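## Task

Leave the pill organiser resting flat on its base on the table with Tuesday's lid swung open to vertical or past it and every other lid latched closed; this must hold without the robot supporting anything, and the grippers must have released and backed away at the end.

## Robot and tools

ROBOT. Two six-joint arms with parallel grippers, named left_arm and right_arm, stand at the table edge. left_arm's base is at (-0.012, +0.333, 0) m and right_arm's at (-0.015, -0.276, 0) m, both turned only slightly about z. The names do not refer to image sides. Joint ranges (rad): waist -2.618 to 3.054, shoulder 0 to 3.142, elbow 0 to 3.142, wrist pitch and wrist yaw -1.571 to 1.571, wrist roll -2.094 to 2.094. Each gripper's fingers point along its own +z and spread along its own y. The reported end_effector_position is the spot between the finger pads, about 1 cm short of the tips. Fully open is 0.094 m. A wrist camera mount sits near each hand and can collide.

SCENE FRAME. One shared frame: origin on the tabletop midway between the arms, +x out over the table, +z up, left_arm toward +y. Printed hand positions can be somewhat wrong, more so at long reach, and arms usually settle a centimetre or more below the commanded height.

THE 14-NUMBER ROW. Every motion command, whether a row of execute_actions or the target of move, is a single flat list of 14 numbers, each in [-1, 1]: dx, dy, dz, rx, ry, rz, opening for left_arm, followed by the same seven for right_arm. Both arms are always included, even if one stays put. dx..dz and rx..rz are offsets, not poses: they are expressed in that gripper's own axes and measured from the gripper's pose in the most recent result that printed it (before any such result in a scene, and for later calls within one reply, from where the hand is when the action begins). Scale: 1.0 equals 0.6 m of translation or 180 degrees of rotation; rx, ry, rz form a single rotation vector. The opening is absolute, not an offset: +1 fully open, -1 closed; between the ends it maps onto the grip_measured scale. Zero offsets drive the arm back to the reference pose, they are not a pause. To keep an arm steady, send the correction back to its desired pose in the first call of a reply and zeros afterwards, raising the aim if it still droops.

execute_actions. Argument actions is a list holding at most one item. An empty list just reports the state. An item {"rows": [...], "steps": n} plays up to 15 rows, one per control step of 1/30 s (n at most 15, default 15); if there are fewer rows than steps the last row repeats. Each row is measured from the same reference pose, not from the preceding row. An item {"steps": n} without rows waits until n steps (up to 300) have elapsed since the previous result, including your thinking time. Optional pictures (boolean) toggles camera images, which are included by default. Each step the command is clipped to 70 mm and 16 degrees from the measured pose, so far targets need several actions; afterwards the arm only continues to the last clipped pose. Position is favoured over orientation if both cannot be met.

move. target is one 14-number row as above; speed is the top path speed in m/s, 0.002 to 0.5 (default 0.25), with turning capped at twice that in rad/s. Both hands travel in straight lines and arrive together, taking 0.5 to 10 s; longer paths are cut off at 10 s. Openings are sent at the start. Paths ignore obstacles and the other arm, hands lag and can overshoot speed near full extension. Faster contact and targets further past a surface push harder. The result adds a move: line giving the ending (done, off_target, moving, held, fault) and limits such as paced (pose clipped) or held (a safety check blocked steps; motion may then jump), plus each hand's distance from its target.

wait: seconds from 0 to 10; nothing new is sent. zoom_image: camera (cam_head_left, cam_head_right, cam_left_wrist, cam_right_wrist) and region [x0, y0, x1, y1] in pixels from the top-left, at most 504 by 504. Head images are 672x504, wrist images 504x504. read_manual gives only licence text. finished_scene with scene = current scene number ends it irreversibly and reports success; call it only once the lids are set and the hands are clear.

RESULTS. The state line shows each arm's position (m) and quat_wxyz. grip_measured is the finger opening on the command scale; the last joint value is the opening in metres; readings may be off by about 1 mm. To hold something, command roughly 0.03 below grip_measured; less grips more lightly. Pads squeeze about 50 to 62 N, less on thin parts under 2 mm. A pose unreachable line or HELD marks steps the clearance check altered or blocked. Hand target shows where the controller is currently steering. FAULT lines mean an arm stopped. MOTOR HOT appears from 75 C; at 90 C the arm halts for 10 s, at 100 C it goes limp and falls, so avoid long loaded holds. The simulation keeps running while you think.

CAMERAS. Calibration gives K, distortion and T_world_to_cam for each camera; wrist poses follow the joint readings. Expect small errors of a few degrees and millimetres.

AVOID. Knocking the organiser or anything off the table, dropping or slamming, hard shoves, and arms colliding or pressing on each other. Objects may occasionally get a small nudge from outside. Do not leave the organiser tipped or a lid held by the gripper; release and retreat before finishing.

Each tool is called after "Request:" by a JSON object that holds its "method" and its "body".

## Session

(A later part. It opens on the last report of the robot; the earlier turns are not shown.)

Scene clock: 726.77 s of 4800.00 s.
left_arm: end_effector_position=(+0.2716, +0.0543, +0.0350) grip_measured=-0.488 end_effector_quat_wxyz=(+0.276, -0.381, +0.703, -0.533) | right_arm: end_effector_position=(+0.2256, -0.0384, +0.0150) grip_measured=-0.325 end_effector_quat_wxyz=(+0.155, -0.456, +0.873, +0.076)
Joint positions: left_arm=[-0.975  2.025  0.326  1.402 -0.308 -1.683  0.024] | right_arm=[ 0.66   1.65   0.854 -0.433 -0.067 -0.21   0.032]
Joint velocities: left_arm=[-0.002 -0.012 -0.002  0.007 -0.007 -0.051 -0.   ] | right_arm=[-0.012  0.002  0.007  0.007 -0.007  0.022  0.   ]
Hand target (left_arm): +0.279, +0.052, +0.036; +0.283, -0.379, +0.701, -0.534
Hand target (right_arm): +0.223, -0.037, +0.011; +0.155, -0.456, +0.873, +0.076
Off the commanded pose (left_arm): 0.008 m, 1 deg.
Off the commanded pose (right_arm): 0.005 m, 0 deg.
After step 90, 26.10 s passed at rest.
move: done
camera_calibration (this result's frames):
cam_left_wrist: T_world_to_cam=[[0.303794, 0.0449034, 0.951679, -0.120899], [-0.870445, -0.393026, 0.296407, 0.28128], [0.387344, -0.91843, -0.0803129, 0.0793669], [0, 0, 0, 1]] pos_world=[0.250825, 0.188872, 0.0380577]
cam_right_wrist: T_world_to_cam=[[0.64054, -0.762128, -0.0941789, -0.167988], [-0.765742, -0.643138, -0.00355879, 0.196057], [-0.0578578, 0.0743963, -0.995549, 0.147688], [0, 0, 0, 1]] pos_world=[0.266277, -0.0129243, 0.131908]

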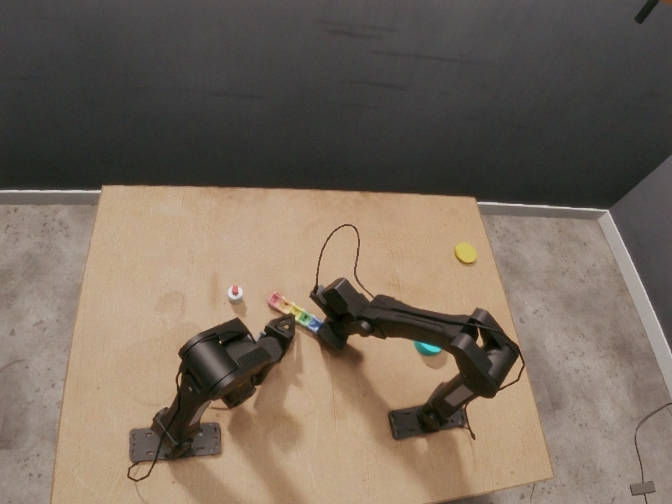

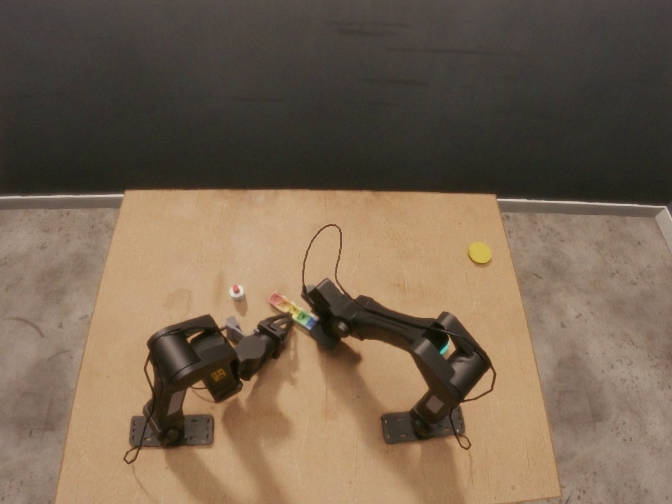

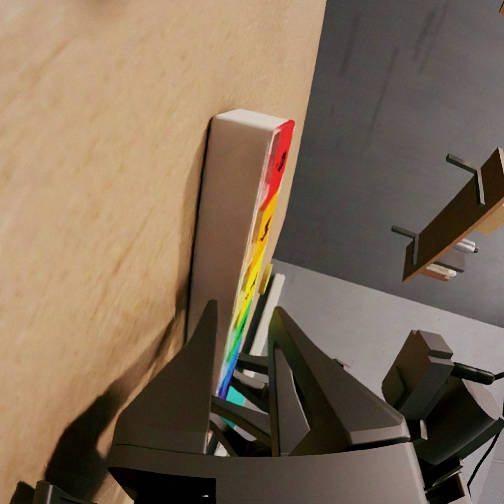

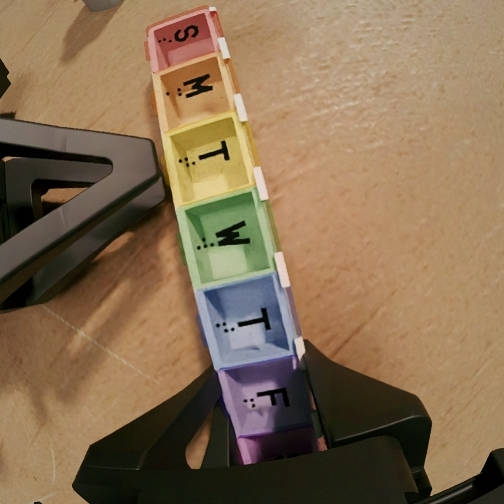

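Request:
{"method": "move", "body": {"target": [-0.004,-0.005,0.0185,0.006,0,0,-0.49,0.003,0.004,0.006,0,0,0,-0.37], "speed": 0.01}}

Request:
{"method": "zoom_image", "body": {"camera": "cam_left_wrist", "region": [150, 200, 330, 360]}}

Request:
{"method": "zoom_image", "body": {"camera": "cam_right_wrist", "region": [60, 90, 270, 270]}}

Scene clock: 733.10 s of 4800.00 s.
left_arm: end_effector_position=(+0.2727, +0.0560, +0.0298) grip_measured=-0.488 end_effector_quat_wxyz=(+0.272, -0.382, +0.705, -0.532) | right_arm: end_effector_position=(+0.2256, -0.0384, +0.0150) grip_measured=-0.325 end_effector_quat_wxyz=(+0.155, -0.456, +0.873, +0.076)
Joint positions: left_arm=[-0.962  2.046  0.326  1.416 -0.288 -1.684  0.024] | right_arm=[ 0.66   1.65   0.854 -0.433 -0.067 -0.21   0.032]
Joint velocities: left_arm=[-0.007 -0.002  0.002  0.051 -0.051  0.066 -0.   ] | right_arm=[-0.017 -0.007 -0.002 -0.022 -0.066 -0.022 -0.001]
Hand target (left_arm): +0.282, +0.051, +0.035; +0.280, -0.379, +0.698, -0.540
Hand target (right_arm): +0.223, -0.037, +0.011; +0.155, -0.456, +0.873, +0.076
Off the commanded pose (left_arm): 0.013 m, 2 deg.
Off the commanded pose (right_arm): 0.005 m, 0 deg.
After step 90, 1.93 s passed at rest.
move: off_target (left_arm)
camera_calibration (this result's frames):
cam_left_wrist: T_world_to_cam=[[0.313775, 0.0419194, 0.948571, -0.11882], [-0.869231, -0.389324, 0.304736, 0.283704], [0.382076, -0.920146, -0.0857227, 0.0817514], [0, 0, 0, 1]] pos_world=[0.252652, 0.190657, 0.0332622]
cam_right_wrist: T_world_to_cam=[[0.640257, -0.76235, -0.0943047, -0.167931], [-0.765973, -0.642863, -0.00352804, 0.196119], [-0.0579354, 0.0744937, -0.995537, 0.147709], [0, 0, 0, 1]] pos_world=[0.266299, -0.0129479, 0.131905]

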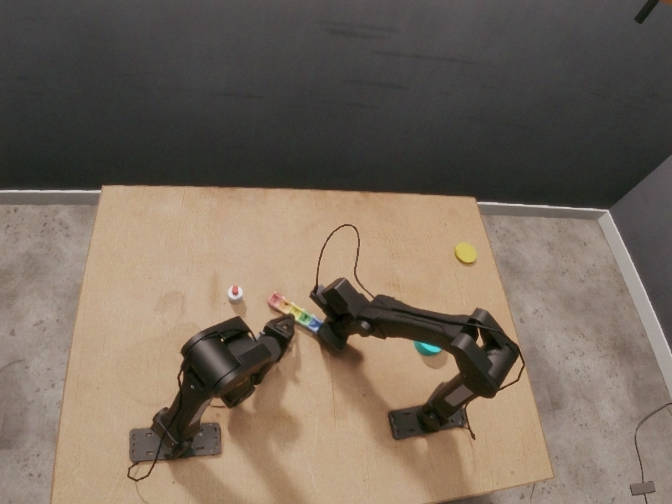

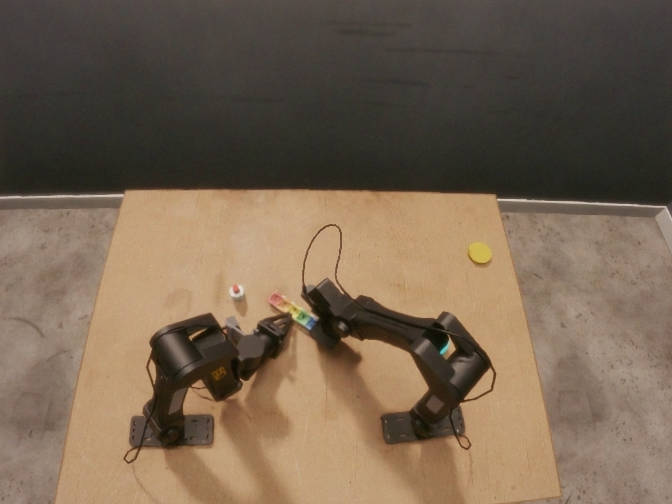

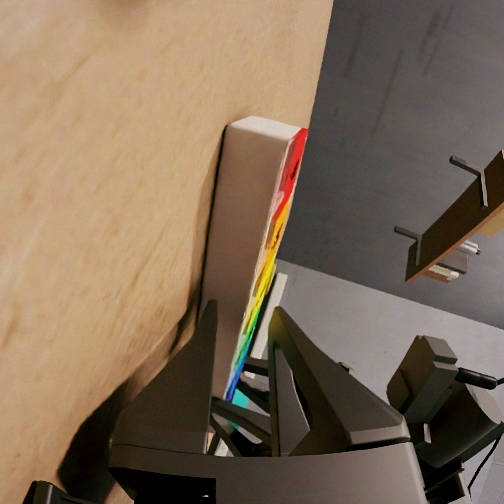

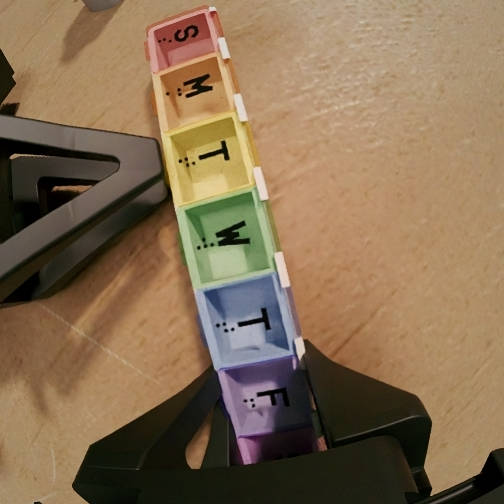

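Region (150, 200, 330, 360) of cam_left_wrist's 504x504 image, scaled by 2.800, with more detail than that image has.

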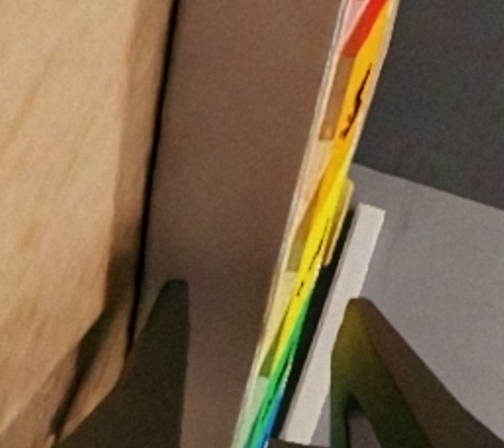

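Region (60, 90, 270, 270) of cam_right_wrist's 504x504 image, scaled by 2.400, with more detail than that image has; it fills the top 432 rows of this view, and the rest is white.

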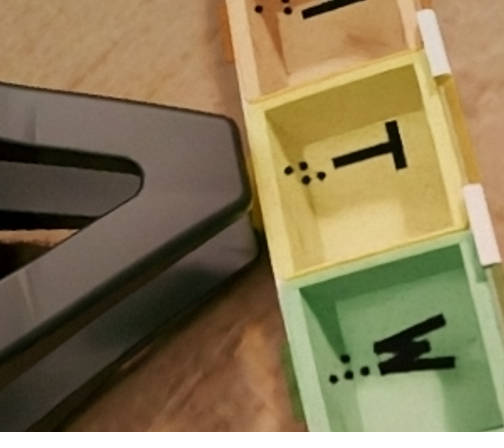

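Request:
{"method": "execute_actions", "body": {"actions": [{"rows":[[-0.002,-0.018,0.013,0.012,0,0,-0.49,0.003,0.004,0.006,0,0,0,-0.37],[-0.002,-0.018,0.013,0.012,0,0,-0.49,0.003,0.004,0.006,0,0,0,-0.37],[-0.002,-0.018,0.013,0.012,0,0,-0.49,0.003,0.004,0.006,0,0,0,-0.37],[-0.002,-0.022,0.013,0.012,0,0,-0.49,0.003,0.004,0.006,0,0,0,-0.37],[-0.002,-0.022,0.013,0.012,0,0,-0.49,0.003,0.004,0.006,0,0,0,-0.37],[-0.002,-0.022,0.013,0.012,0,0,-0.49,0.003,0.004,0.006,0,0,0,-0.37],[-0.002,-0.026,0.013,0.012,0,0,-0.49,0.003,0.004,0.006,0,0,0,-0.37]],"steps":15}]}}

Request:
{"method": "zoom_image", "body": {"camera": "cam_left_wrist", "region": [150, 200, 330, 360]}}

Scene clock: 746.90 s of 4800.00 s.
left_arm: end_effector_position=(+0.2740, +0.0568, +0.0299) grip_measured=-0.488 end_effector_quat_wxyz=(+0.271, -0.382, +0.706, -0.532) | right_arm: end_effector_position=(+0.2256, -0.0384, +0.0150) grip_measured=-0.325 end_effector_quat_wxyz=(+0.155, -0.455, +0.873, +0.076)
Joint positions: left_arm=[-0.953  2.046  0.326  1.417 -0.278 -1.681  0.024] | right_arm=[ 0.66   1.65   0.854 -0.433 -0.067 -0.208  0.032]
Joint velocities: left_arm=[-0.007 -0.007  0.007 -0.022 -0.051 -0.007  0.   ] | right_arm=[-0.002 -0.022 -0.012 -0.051  0.051 -0.007 -0.   ]
Hand target (left_arm): +0.283, +0.051, +0.043; +0.279, -0.377, +0.695, -0.545
Hand target (right_arm): +0.223, -0.037, +0.011; +0.155, -0.456, +0.873, +0.076
Off the commanded pose (left_arm): 0.017 m, 2 deg.
Off the commanded pose (right_arm): 0.005 m, 0 deg.
Steps of this call (steps 1 to 90: nothing new was sent; then 10.30 s passed at rest; steps 91 to 105: all 15 steps of this action). Readings (end_effector_position):
91: left_arm (+0.2728, +0.0559, +0.0301) | right_arm (+0.2256, -0.0384, +0.0150)
92: left_arm (+0.2732, +0.0561, +0.0302) | right_arm (+0.2256, -0.0384, +0.0150)
94: left_arm (+0.2738, +0.0566, +0.0303) | right_arm (+0.2256, -0.0384, +0.0150)
98: left_arm (+0.2741, +0.0569, +0.0300) | right_arm (+0.2256, -0.0384, +0.0150)
105: the state above
camera_calibration (this result's frames):
cam_left_wrist: T_world_to_cam=[[0.314203, 0.0418511, 0.948433, -0.119457], [-0.870124, -0.386855, 0.305331, 0.285163], [0.379684, -0.92119, -0.0851353, 0.0827055], [0, 0, 0, 1]] pos_world=[0.254259, 0.191504, 0.0332688]
cam_right_wrist: T_world_to_cam=[[0.639407, -0.763017, -0.0946819, -0.167759], [-0.766665, -0.642038, -0.00343552, 0.196306], [-0.058168, 0.074786, -0.995502, 0.147773], [0, 0, 0, 1]] pos_world=[0.266363, -0.0130188, 0.131898]

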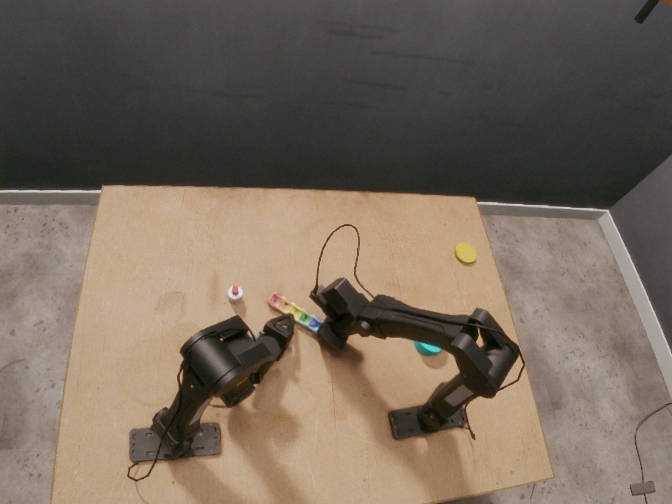

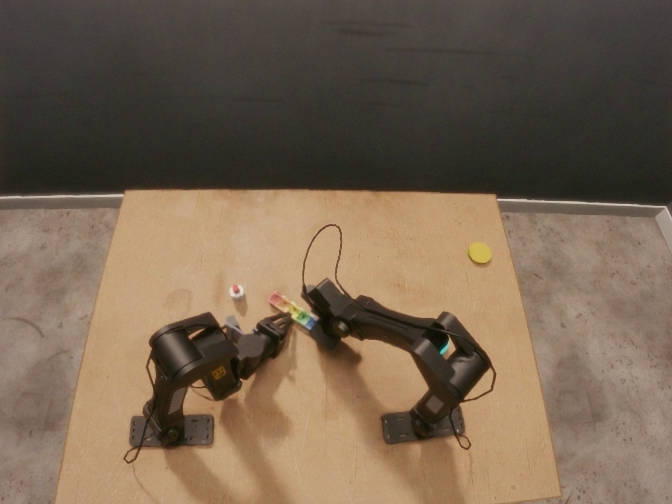

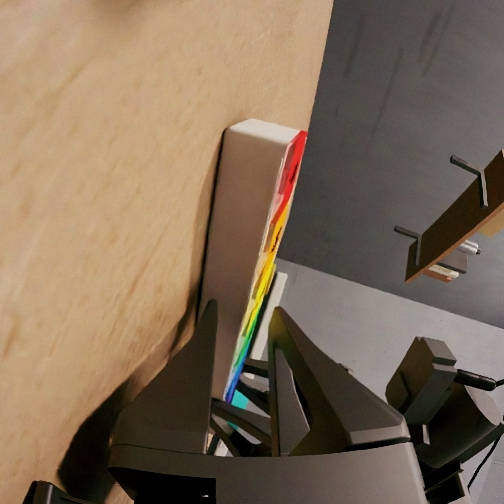

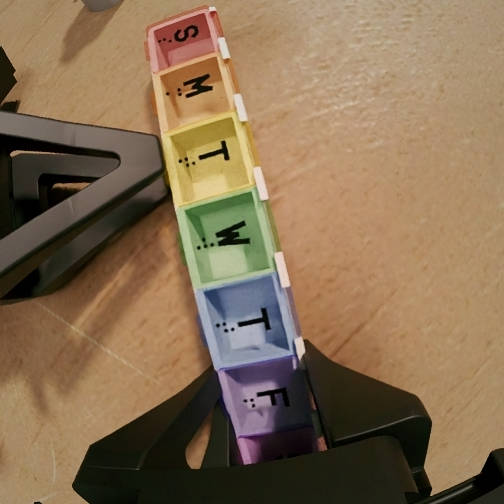

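Region (150, 200, 330, 360) of cam_left_wrist's 504x504 image, scaled by 2.800, with more detail than that image has.

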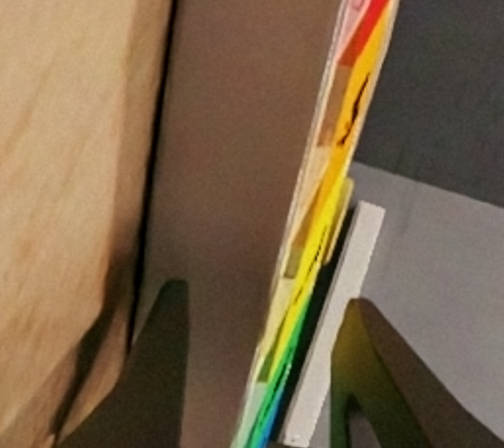

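Request:
{"method": "execute_actions", "body": {"actions": [{"rows":[[0.003,-0.020,0.014,0.02,0,0,-0.49,0.003,0.004,0.006,0,0,0,-0.37],[0.003,-0.020,0.014,0.02,0,0,-0.49,0.003,0.004,0.006,0,0,0,-0.37],[0.003,-0.020,0.014,0.02,0,0,-0.49,0.003,0.004,0.006,0,0,0,-0.37],[0.003,-0.024,0.014,0.025,0,0,-0.49,0.003,0.004,0.006,0,0,0,-0.37],[0.003,-0.024,0.014,0.025,0,0,-0.49,0.003,0.004,0.006,0,0,0,-0.37],[0.003,-0.024,0.014,0.025,0,0,-0.49,0.003,0.004,0.006,0,0,0,-0.37],[0.003,-0.028,0.014,0.03,0,0,-0.49,0.003,0.004,0.006,0,0,0,-0.37]],"steps":15}]}}

Request:
{"method": "zoom_image", "body": {"camera": "cam_left_wrist", "region": [150, 200, 330, 360]}}

Scene clock: 756.00 s of 4800.00 s.
left_arm: end_effector_position=(+0.2756, +0.0547, +0.0353) grip_measured=-0.488 end_effector_quat_wxyz=(+0.278, -0.374, +0.692, -0.552) | right_arm: end_effector_position=(+0.2256, -0.0384, +0.0150) grip_measured=-0.325 end_effector_quat_wxyz=(+0.155, -0.455, +0.874, +0.076)
Joint positions: left_arm=[-0.953  2.097  0.326  1.522 -0.277 -1.67   0.024] | right_arm=[ 0.66   1.65   0.854 -0.433 -0.067 -0.207  0.032]
Joint velocities: left_arm=[-0.012 -0.002  0.002 -0.007 -0.037  0.066  0.001] | right_arm=[ 0.007 -0.002  0.002 -0.051 -0.066 -0.066 -0.002]
Hand target (left_arm): +0.283, +0.049, +0.044; +0.288, -0.368, +0.680, -0.565
Hand target (right_arm): +0.223, -0.037, +0.011; +0.155, -0.455, +0.873, +0.076
Off the commanded pose (left_arm): 0.013 m, 2 deg.
Off the commanded pose (right_arm): 0.005 m, 0 deg.
Steps of this call (steps 1 to 90: nothing new was sent; then 5.60 s passed at rest; steps 91 to 105: all 15 steps of this action). Readings (end_effector_position):
91: left_arm (+0.2741, +0.0566, +0.0304) | right_arm (+0.2256, -0.0384, +0.0150)
92: left_arm (+0.2743, +0.0564, +0.0306) | right_arm (+0.2256, -0.0384, +0.0150)
94: left_arm (+0.2746, +0.0559, +0.0316) | right_arm (+0.2256, -0.0384, +0.0150)
98: left_arm (+0.2751, +0.0553, +0.0333) | right_arm (+0.2256, -0.0384, +0.0150)
105: the state above
camera_calibration (this result's frames):
cam_left_wrist: T_world_to_cam=[[0.275716, 0.072527, 0.958499, -0.116426], [-0.883367, -0.374046, 0.282406, 0.28784], [0.379005, -0.92457, -0.0390623, 0.0794063], [0, 0, 0, 1]] pos_world=[0.256273, 0.189526, 0.0334083]
cam_right_wrist: T_world_to_cam=[[0.638556, -0.763682, -0.095059, -0.167587], [-0.767357, -0.641212, -0.00334259, 0.196492], [-0.0584003, 0.0750786, -0.995466, 0.147836], [0, 0, 0, 1]] pos_world=[0.266427, -0.0130897, 0.131891]

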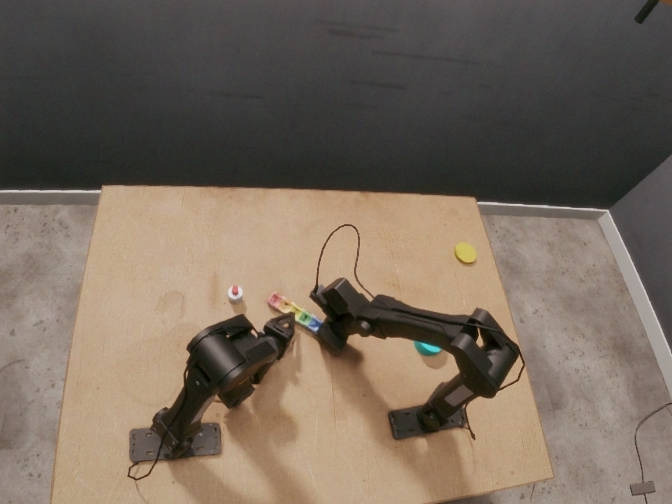

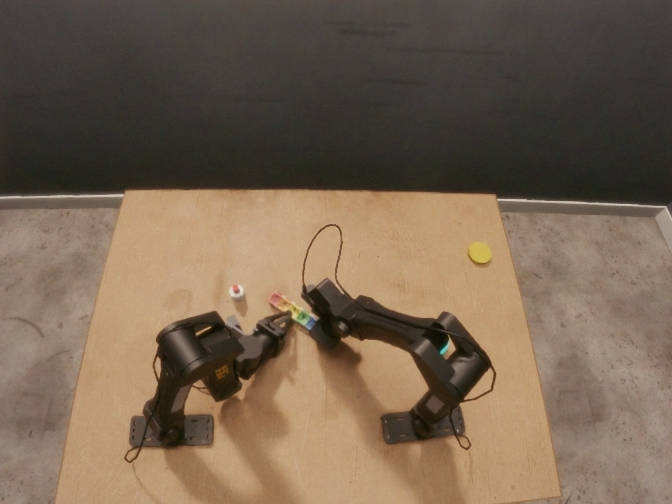

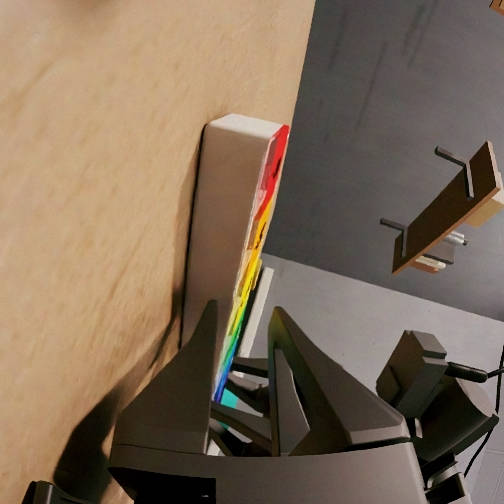

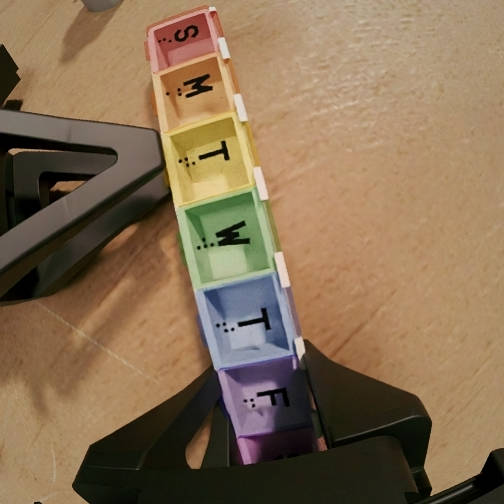

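Region (150, 200, 330, 360) of cam_left_wrist's 504x504 image, scaled by 2.800, with more detail than that image has.

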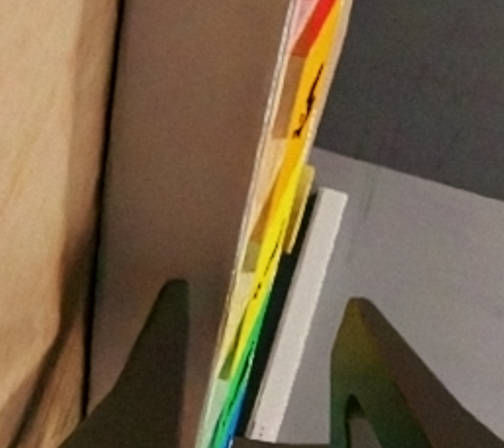

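Request:
{"method": "zoom_image", "body": {"camera": "cam_left_wrist", "region": [200, 230, 300, 340]}}

Request:
{"method": "zoom_image", "body": {"camera": "cam_right_wrist", "region": [100, 90, 230, 230]}}

Request:
{"method": "zoom_image", "body": {"camera": "cam_head_left", "region": [255, 280, 335, 350]}}

Region (200, 230, 300, 340) of cam_left_wrist's 504x504 image, scaled by 4.582, with more detail than that image has; it fills the left 458 columns of this view, and the rest is white.

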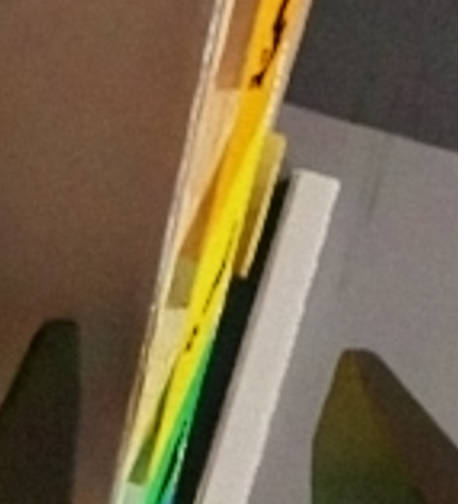

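Region (100, 90, 230, 230) of cam_right_wrist's 504x504 image, scaled by 3.600, with more detail than that image has; it fills the left 468 columns of this view, and the rest is white.

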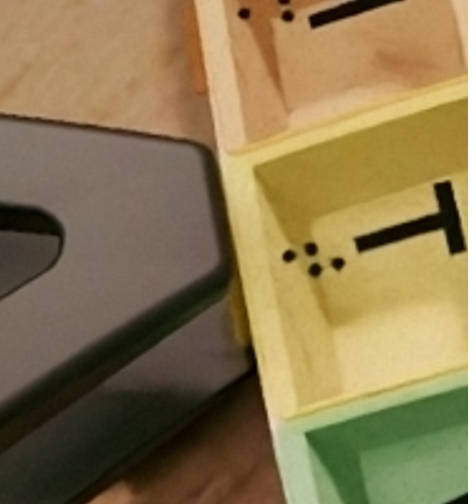

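Region (255, 280, 335, 350) of cam_head_left's 672x504 image, scaled by 6.300, with more detail than that image has; it fills the top 441 rows of this view, and the rest is white.

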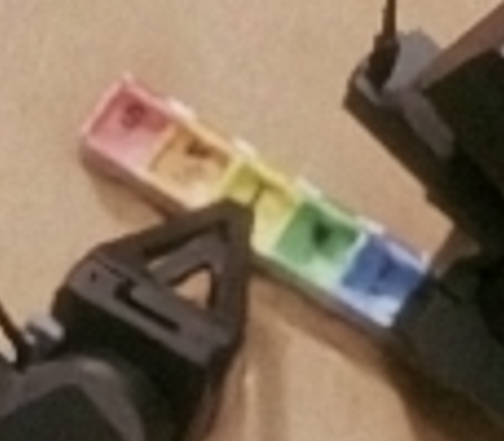

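Request:
{"method": "execute_actions", "body": {"actions": [{"rows":[[0.001,-0.015,0.011,0.01,0,0,-0.6,0.003,0.004,0.006,0,0,0,-0.37],[0.001,-0.015,0.011,0.01,0,0,-0.6,0.003,0.004,0.006,0,0,0,-0.37],[0.001,-0.015,0.011,0.01,0,0,-0.6,0.003,0.004,0.006,0,0,0,-0.37],[0.001,-0.015,0.011,0.01,0,0,-0.7,0.003,0.004,0.006,0,0,0,-0.37],[0.001,-0.015,0.011,0.01,0,0,-0.7,0.003,0.004,0.006,0,0,0,-0.37],[0.001,-0.015,0.011,0.01,0,0,-0.7,0.003,0.004,0.006,0,0,0,-0.37],[0.001,-0.015,0.011,0.01,0,0,-0.8,0.003,0.004,0.006,0,0,0,-0.37],[0.001,-0.015,0.011,0.01,0,0,-0.8,0.003,0.004,0.006,0,0,0,-0.37],[0.001,-0.015,0.011,0.01,0,0,-0.8,0.003,0.004,0.006,0,0,0,-0.37],[0.001,-0.015,0.011,0.01,0,0,-0.9,0.003,0.004,0.006,0,0,0,-0.37],[0.001,-0.015,0.011,0.01,0,0,-0.9,0.003,0.004,0.006,0,0,0,-0.37],[0.001,-0.015,0.011,0.01,0,0,-0.97,0.003,0.004,0.006,0,0,0,-0.37]],"steps":15}]}}

Request:
{"method": "zoom_image", "body": {"camera": "cam_left_wrist", "region": [170, 200, 330, 360]}}

Request:
{"method": "zoom_image", "body": {"camera": "cam_right_wrist", "region": [80, 80, 250, 250]}}

Scene clock: 821.43 s of 4800.00 s.
left_arm: end_effector_position=(+0.2755, +0.0550, +0.0344) grip_measured=-0.967 end_effector_quat_wxyz=(+0.278, -0.374, +0.693, -0.550) | right_arm: end_effector_position=(+0.2263, -0.0378, +0.0153) grip_measured=-0.325 end_effector_quat_wxyz=(+0.157, -0.451, +0.875, +0.077)
Joint positions: left_arm=[-0.953  2.097  0.326  1.518 -0.278 -1.668  0.002] | right_arm=[ 0.66   1.65   0.854 -0.429 -0.066 -0.2    0.032]
Joint velocities: left_arm=[-0.002 -0.007 -0.007  0.051 -0.037  0.095  0.   ] | right_arm=[-0.022  0.002  0.017  0.007  0.051 -0.007  0.001]
Hand target (left_arm): +0.282, +0.050, +0.043; +0.284, -0.369, +0.683, -0.563
Hand target (right_arm): +0.223, -0.038, +0.011; +0.155, -0.455, +0.874, +0.076
Off the commanded pose (left_arm): 0.012 m, 2 deg.
Off the commanded pose (right_arm): 0.005 m, 0 deg.
Steps of this call (steps 1 to 90: nothing new was sent; then 61.93 s passed at rest; steps 91 to 105: all 15 steps of this action). Readings (end_effector_position):
91: left_arm (+0.2759, +0.0544, +0.0371) | right_arm (+0.2256, -0.0384, +0.0150)
92: left_arm (+0.2758, +0.0543, +0.0371) | right_arm (+0.2256, -0.0384, +0.0150)
94: left_arm (+0.2758, +0.0543, +0.0370) | right_arm (+0.2256, -0.0384, +0.0150)
98: left_arm (+0.2755, +0.0544, +0.0359) | right_arm (+0.2257, -0.0383, +0.0150)
105: the state above
camera_calibration (this result's frames):
cam_left_wrist: T_world_to_cam=[[0.277546, 0.0684862, 0.958268, -0.115748], [-0.882789, -0.37533, 0.282509, 0.288014], [0.379015, -0.924358, -0.0437123, 0.0797914], [0, 0, 0, 1]] pos_world=[0.256139, 0.189783, 0.0330392]
cam_right_wrist: T_world_to_cam=[[0.633657, -0.767486, -0.097174, -0.166581], [-0.771551, -0.636129, -0.00698553, 0.198675], [-0.0564539, 0.0794011, -0.995243, 0.147898], [0, 0, 0, 1]] pos_world=[0.267193, -0.0132091, 0.132395]

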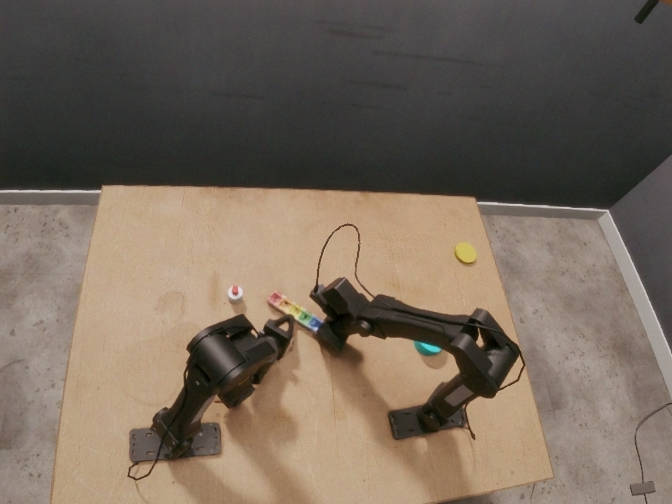

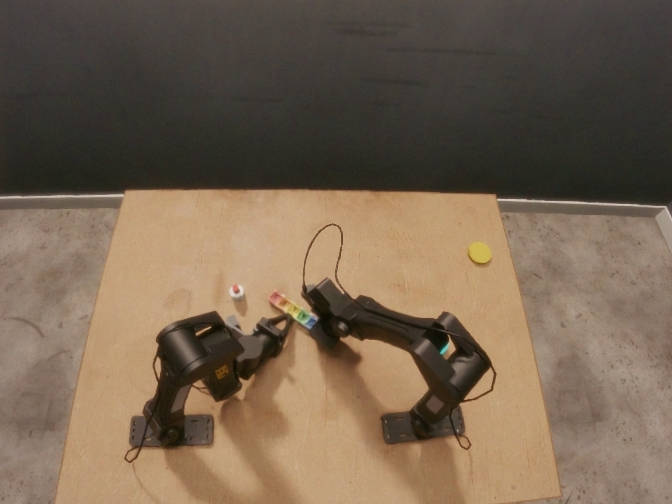

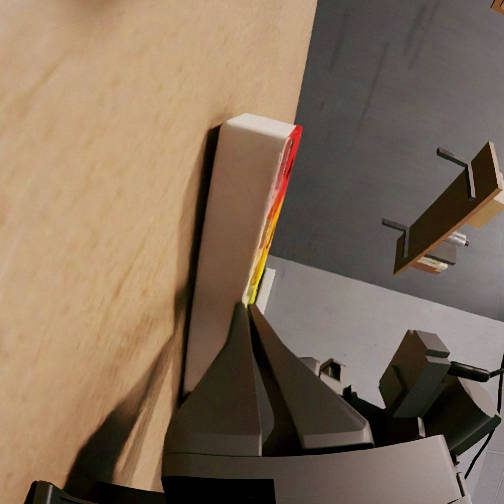

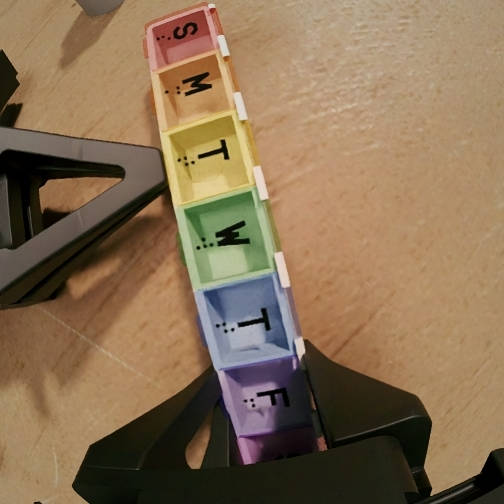

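Region (170, 200, 330, 360) of cam_left_wrist's 504x504 image, scaled by 3.150, with more detail than that image has.

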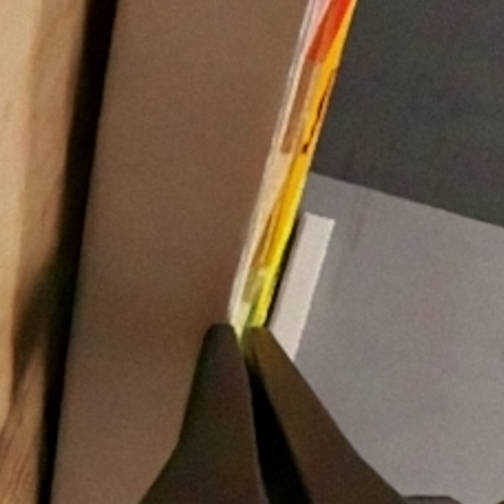

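Region (80, 80, 250, 250) of cam_right_wrist's 504x504 image, scaled by 2.965, with more detail than that image has.

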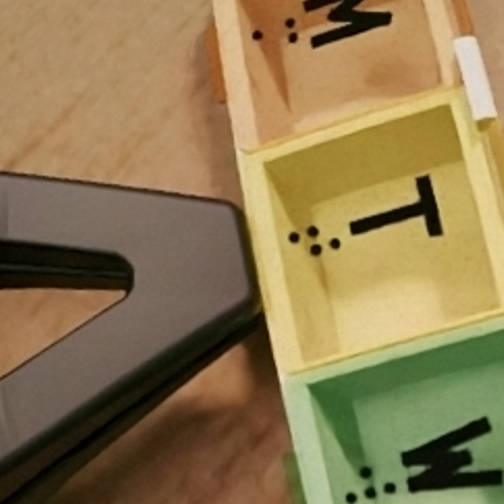

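Request:
{"method": "execute_actions", "body": {"actions": [{"rows":[[0.001,-0.012,0.013,0.01,0,0,-1,0.002,0.004,0.006,0,0,-0.004,-0.37]],"steps":10}]}}

Request:
{"method": "zoom_image", "body": {"camera": "cam_left_wrist", "region": [210, 260, 290, 340]}}

Scene clock: 827.70 s of 4800.00 s.
left_arm: end_effector_position=(+0.2755, +0.0551, +0.0343) grip_measured=-0.990 end_effector_quat_wxyz=(+0.278, -0.374, +0.693, -0.550) | right_arm: end_effector_position=(+0.2264, -0.0377, +0.0153) grip_measured=-0.325 end_effector_quat_wxyz=(+0.157, -0.451, +0.875, +0.077)
Joint positions: left_arm=[-0.953  2.097  0.326  1.518 -0.279 -1.668  0.   ] | right_arm=[ 0.66   1.65   0.854 -0.429 -0.066 -0.2    0.032]
Joint velocities: left_arm=[-0.012 -0.012  0.012  0.051 -0.022 -0.022 -0.   ] | right_arm=[ 0.012 -0.002 -0.017  0.007 -0.022  0.007 -0.001]
Hand target (left_arm): +0.283, +0.050, +0.039; +0.284, -0.370, +0.685, -0.560
Hand target (right_arm): +0.224, -0.036, +0.012; +0.157, -0.457, +0.872, +0.076
Off the commanded pose (left_arm): 0.011 m, 2 deg.
Off the commanded pose (right_arm): 0.005 m, 1 deg.
Steps of this call (steps 1 to 90: nothing new was sent; then 2.93 s passed at rest; steps 91 to 100: all 10 steps of this action). Readings (end_effector_position):
91: left_arm (+0.2755, +0.0551, +0.0343) | right_arm (+0.2264, -0.0377, +0.0153)
92: left_arm (+0.2755, +0.0551, +0.0343) | right_arm (+0.2264, -0.0377, +0.0153)
94: left_arm (+0.2755, +0.0551, +0.0343) | right_arm (+0.2264, -0.0377, +0.0153)
98: left_arm (+0.2755, +0.0551, +0.0343) | right_arm (+0.2264, -0.0377, +0.0153)
100: the state above
camera_calibration (this result's frames):
cam_left_wrist: T_world_to_cam=[[0.277581, 0.0682916, 0.958272, -0.115698], [-0.882486, -0.3761, 0.282431, 0.288103], [0.379693, -0.924059, -0.0441318, 0.0796926], [0, 0, 0, 1]] pos_world=[0.256104, 0.189897, 0.0330173]
cam_right_wrist: T_world_to_cam=[[0.6334, -0.767681, -0.0973203, -0.16652], [-0.771778, -0.63585, -0.00733466, 0.198831], [-0.0562504, 0.0797554, -0.995226, 0.147896], [0, 0, 0, 1]] pos_world=[0.267247, -0.0132029, 0.132443]

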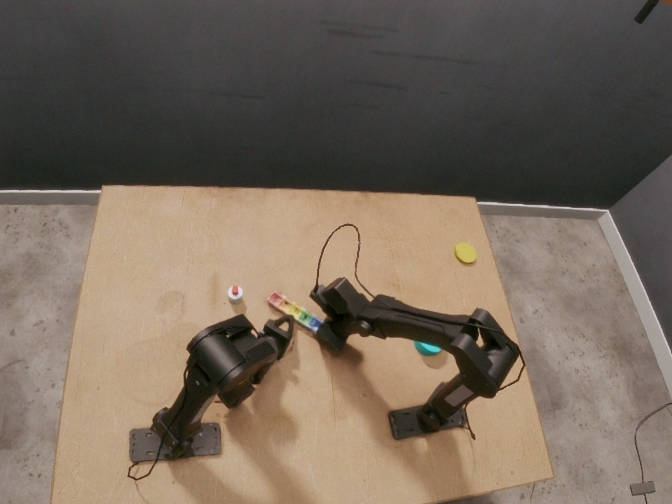

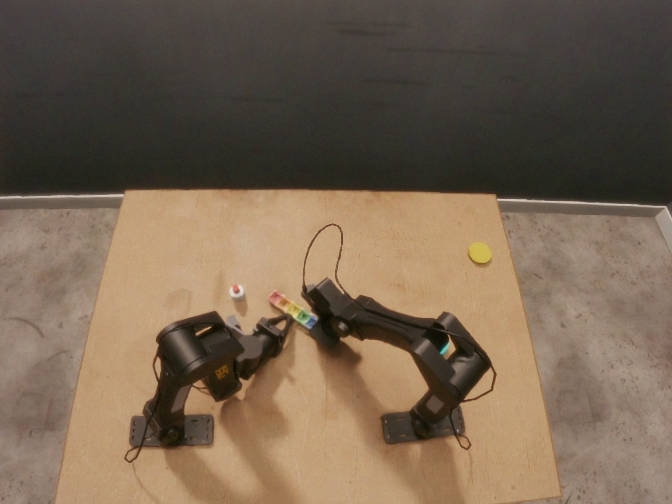

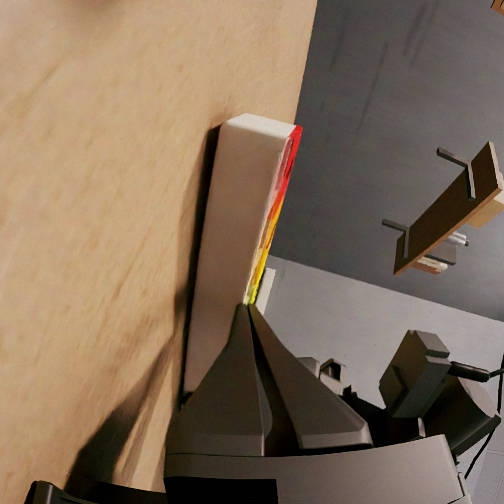

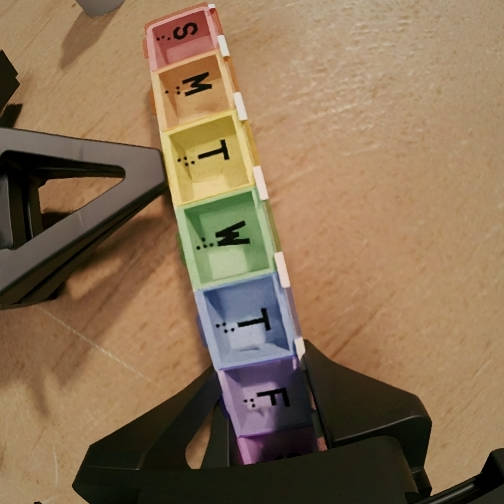

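Region (210, 260, 290, 340) of cam_left_wrist's 504x504 image, scaled by 6.300, with more detail than that image has.

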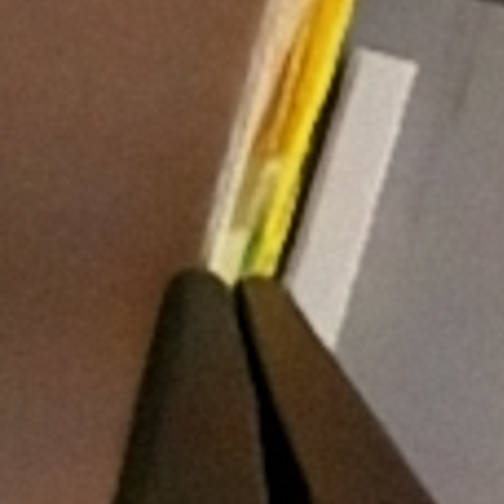

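Request:
{"method": "execute_actions", "body": {"actions": [{"rows":[[0.001,-0.012,0.013,0.01,0,0,-0.7,0.002,0.004,0.004,0,0,0,-0.37],[0.001,-0.012,0.013,0.01,0,0,-0.7,0.002,0.004,0.004,0,0,0,-0.37],[0.001,-0.012,0.013,0.01,0,0,-0.7,0.002,0.004,0.004,0,0,0,-0.37],[0.001,-0.012,0.013,0.01,0,0,-0.7,0.002,0.004,0.004,0,0,0,-0.37],[0.001,-0.012,0.013,0.01,0,0,-0.7,0.002,0.004,0.004,0,0,0,-0.37],[0.001,-0.012,0.013,0.01,0,0,-0.7,0.002,0.004,0.004,0,0,-0.008,-0.37],[0.001,-0.012,0.013,0.01,0,0,-0.7,0.002,0.004,0.004,0,0,-0.012,-0.37],[0.001,-0.012,0.013,0.01,0,0,-0.7,0.002,0.004,0.004,0,0,-0.016,-0.37],[0.001,-0.012,0.013,0.01,0,0,-0.7,0.002,0.004,0.004,0,0,-0.02,-0.37],[0.001,-0.012,0.013,0.01,0,0,-0.7,0.002,0.004,0.004,0,0,-0.024,-0.37]],"steps":15}]}}

Request:
{"method": "zoom_image", "body": {"camera": "cam_left_wrist", "region": [190, 240, 310, 360]}}

Request:
{"method": "zoom_image", "body": {"camera": "cam_right_wrist", "region": [80, 80, 250, 250]}}

Scene clock: 842.53 s of 4800.00 s.
left_arm: end_effector_position=(+0.2753, +0.0545, +0.0350) grip_measured=-0.702 end_effector_quat_wxyz=(+0.277, -0.373, +0.693, -0.552) | right_arm: end_effector_position=(+0.2273, -0.0384, +0.0148) grip_measured=-0.325 end_effector_quat_wxyz=(+0.159, -0.469, +0.866, +0.071)
Joint positions: left_arm=[-0.953  2.097  0.326  1.521 -0.275 -1.668  0.014] | right_arm=[ 0.66   1.652  0.854 -0.427 -0.06  -0.243  0.032]
Joint velocities: left_arm=[ 0.007 -0.012 -0.002 -0.022 -0.022 -0.022  0.001] | right_arm=[ 0.002 -0.002  0.007 -0.022 -0.022 -0.066  0.   ]
Hand target (left_arm): +0.283, +0.050, +0.039; +0.284, -0.370, +0.685, -0.561
Hand target (right_arm): +0.224, -0.037, +0.013; +0.160, -0.484, +0.858, +0.071
Off the commanded pose (left_arm): 0.010 m, 2 deg.
Off the commanded pose (right_arm): 0.004 m, 2 deg.
Steps of this call (steps 1 to 90: nothing new was sent; then 11.33 s passed at rest; steps 91 to 105: all 15 steps of this action). Readings (end_effector_position):
91: left_arm (+0.2755, +0.0551, +0.0344) | right_arm (+0.2264, -0.0377, +0.0153)
92: left_arm (+0.2755, +0.0550, +0.0344) | right_arm (+0.2264, -0.0378, +0.0152)
94: left_arm (+0.2755, +0.0548, +0.0348) | right_arm (+0.2263, -0.0379, +0.0147)
98: left_arm (+0.2754, +0.0546, +0.0350) | right_arm (+0.2263, -0.0379, +0.0147)
105: the state above
camera_calibration (this result's frames):
cam_left_wrist: T_world_to_cam=[[0.276391, 0.0704494, 0.95846, -0.116117], [-0.884149, -0.372255, 0.282324, 0.287692], [0.376681, -0.925453, -0.0406004, 0.0799877], [0, 0, 0, 1]] pos_world=[0.256326, 0.1893, 0.0333181]
cam_right_wrist: T_world_to_cam=[[0.663502, -0.744172, -0.0772818, -0.173878], [-0.746896, -0.664861, -0.0103042, 0.19234], [-0.0437135, 0.0645583, -0.996956, 0.144049], [0, 0, 0, 1]] pos_world=[0.265324, -0.0108159, 0.132155]

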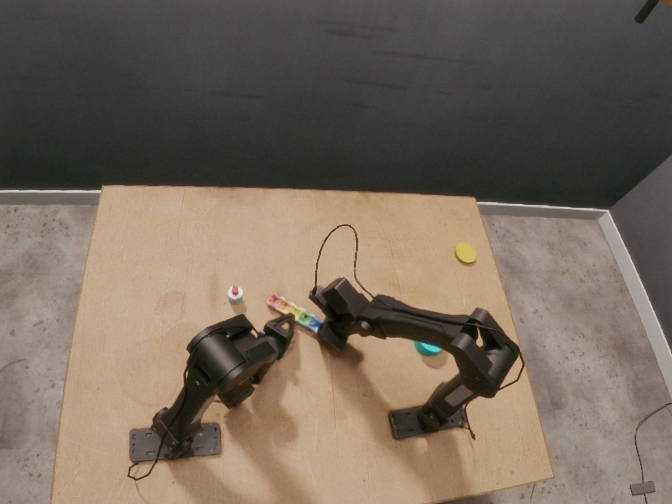

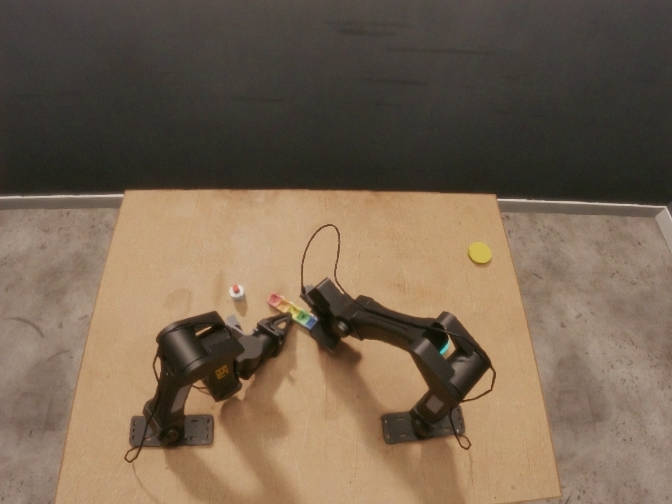

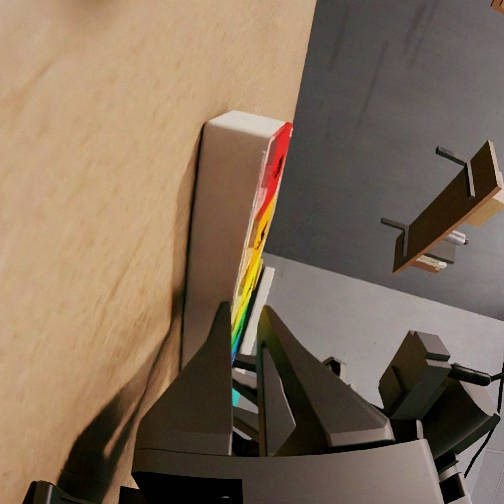

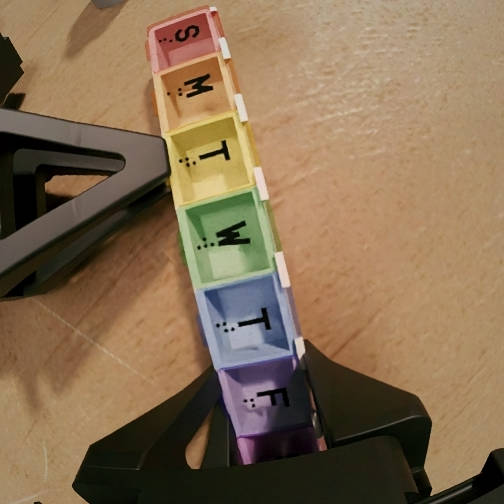

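Region (190, 240, 310, 360) of cam_left_wrist's 504x504 image, scaled by 4.200, with more detail than that image has.

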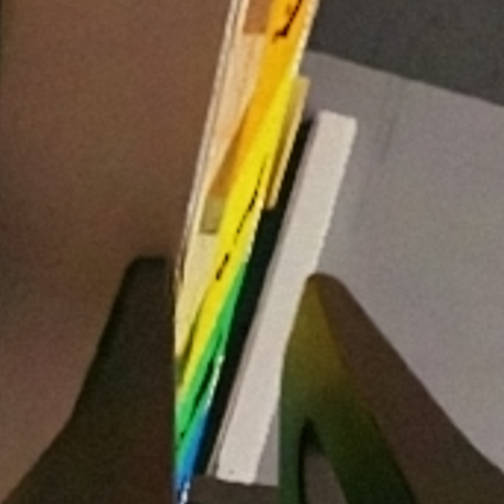

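Region (80, 80, 250, 250) of cam_right_wrist's 504x504 image, scaled by 2.965, with more detail than that image has.

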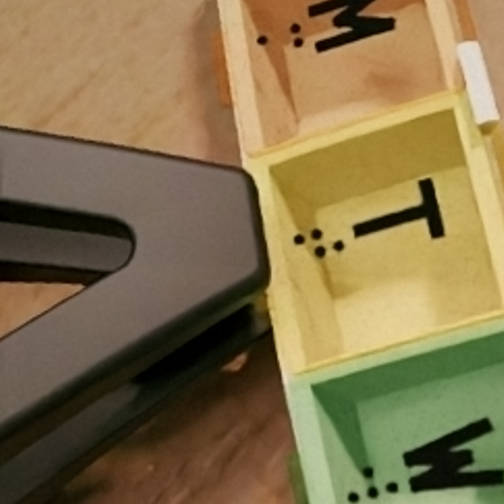

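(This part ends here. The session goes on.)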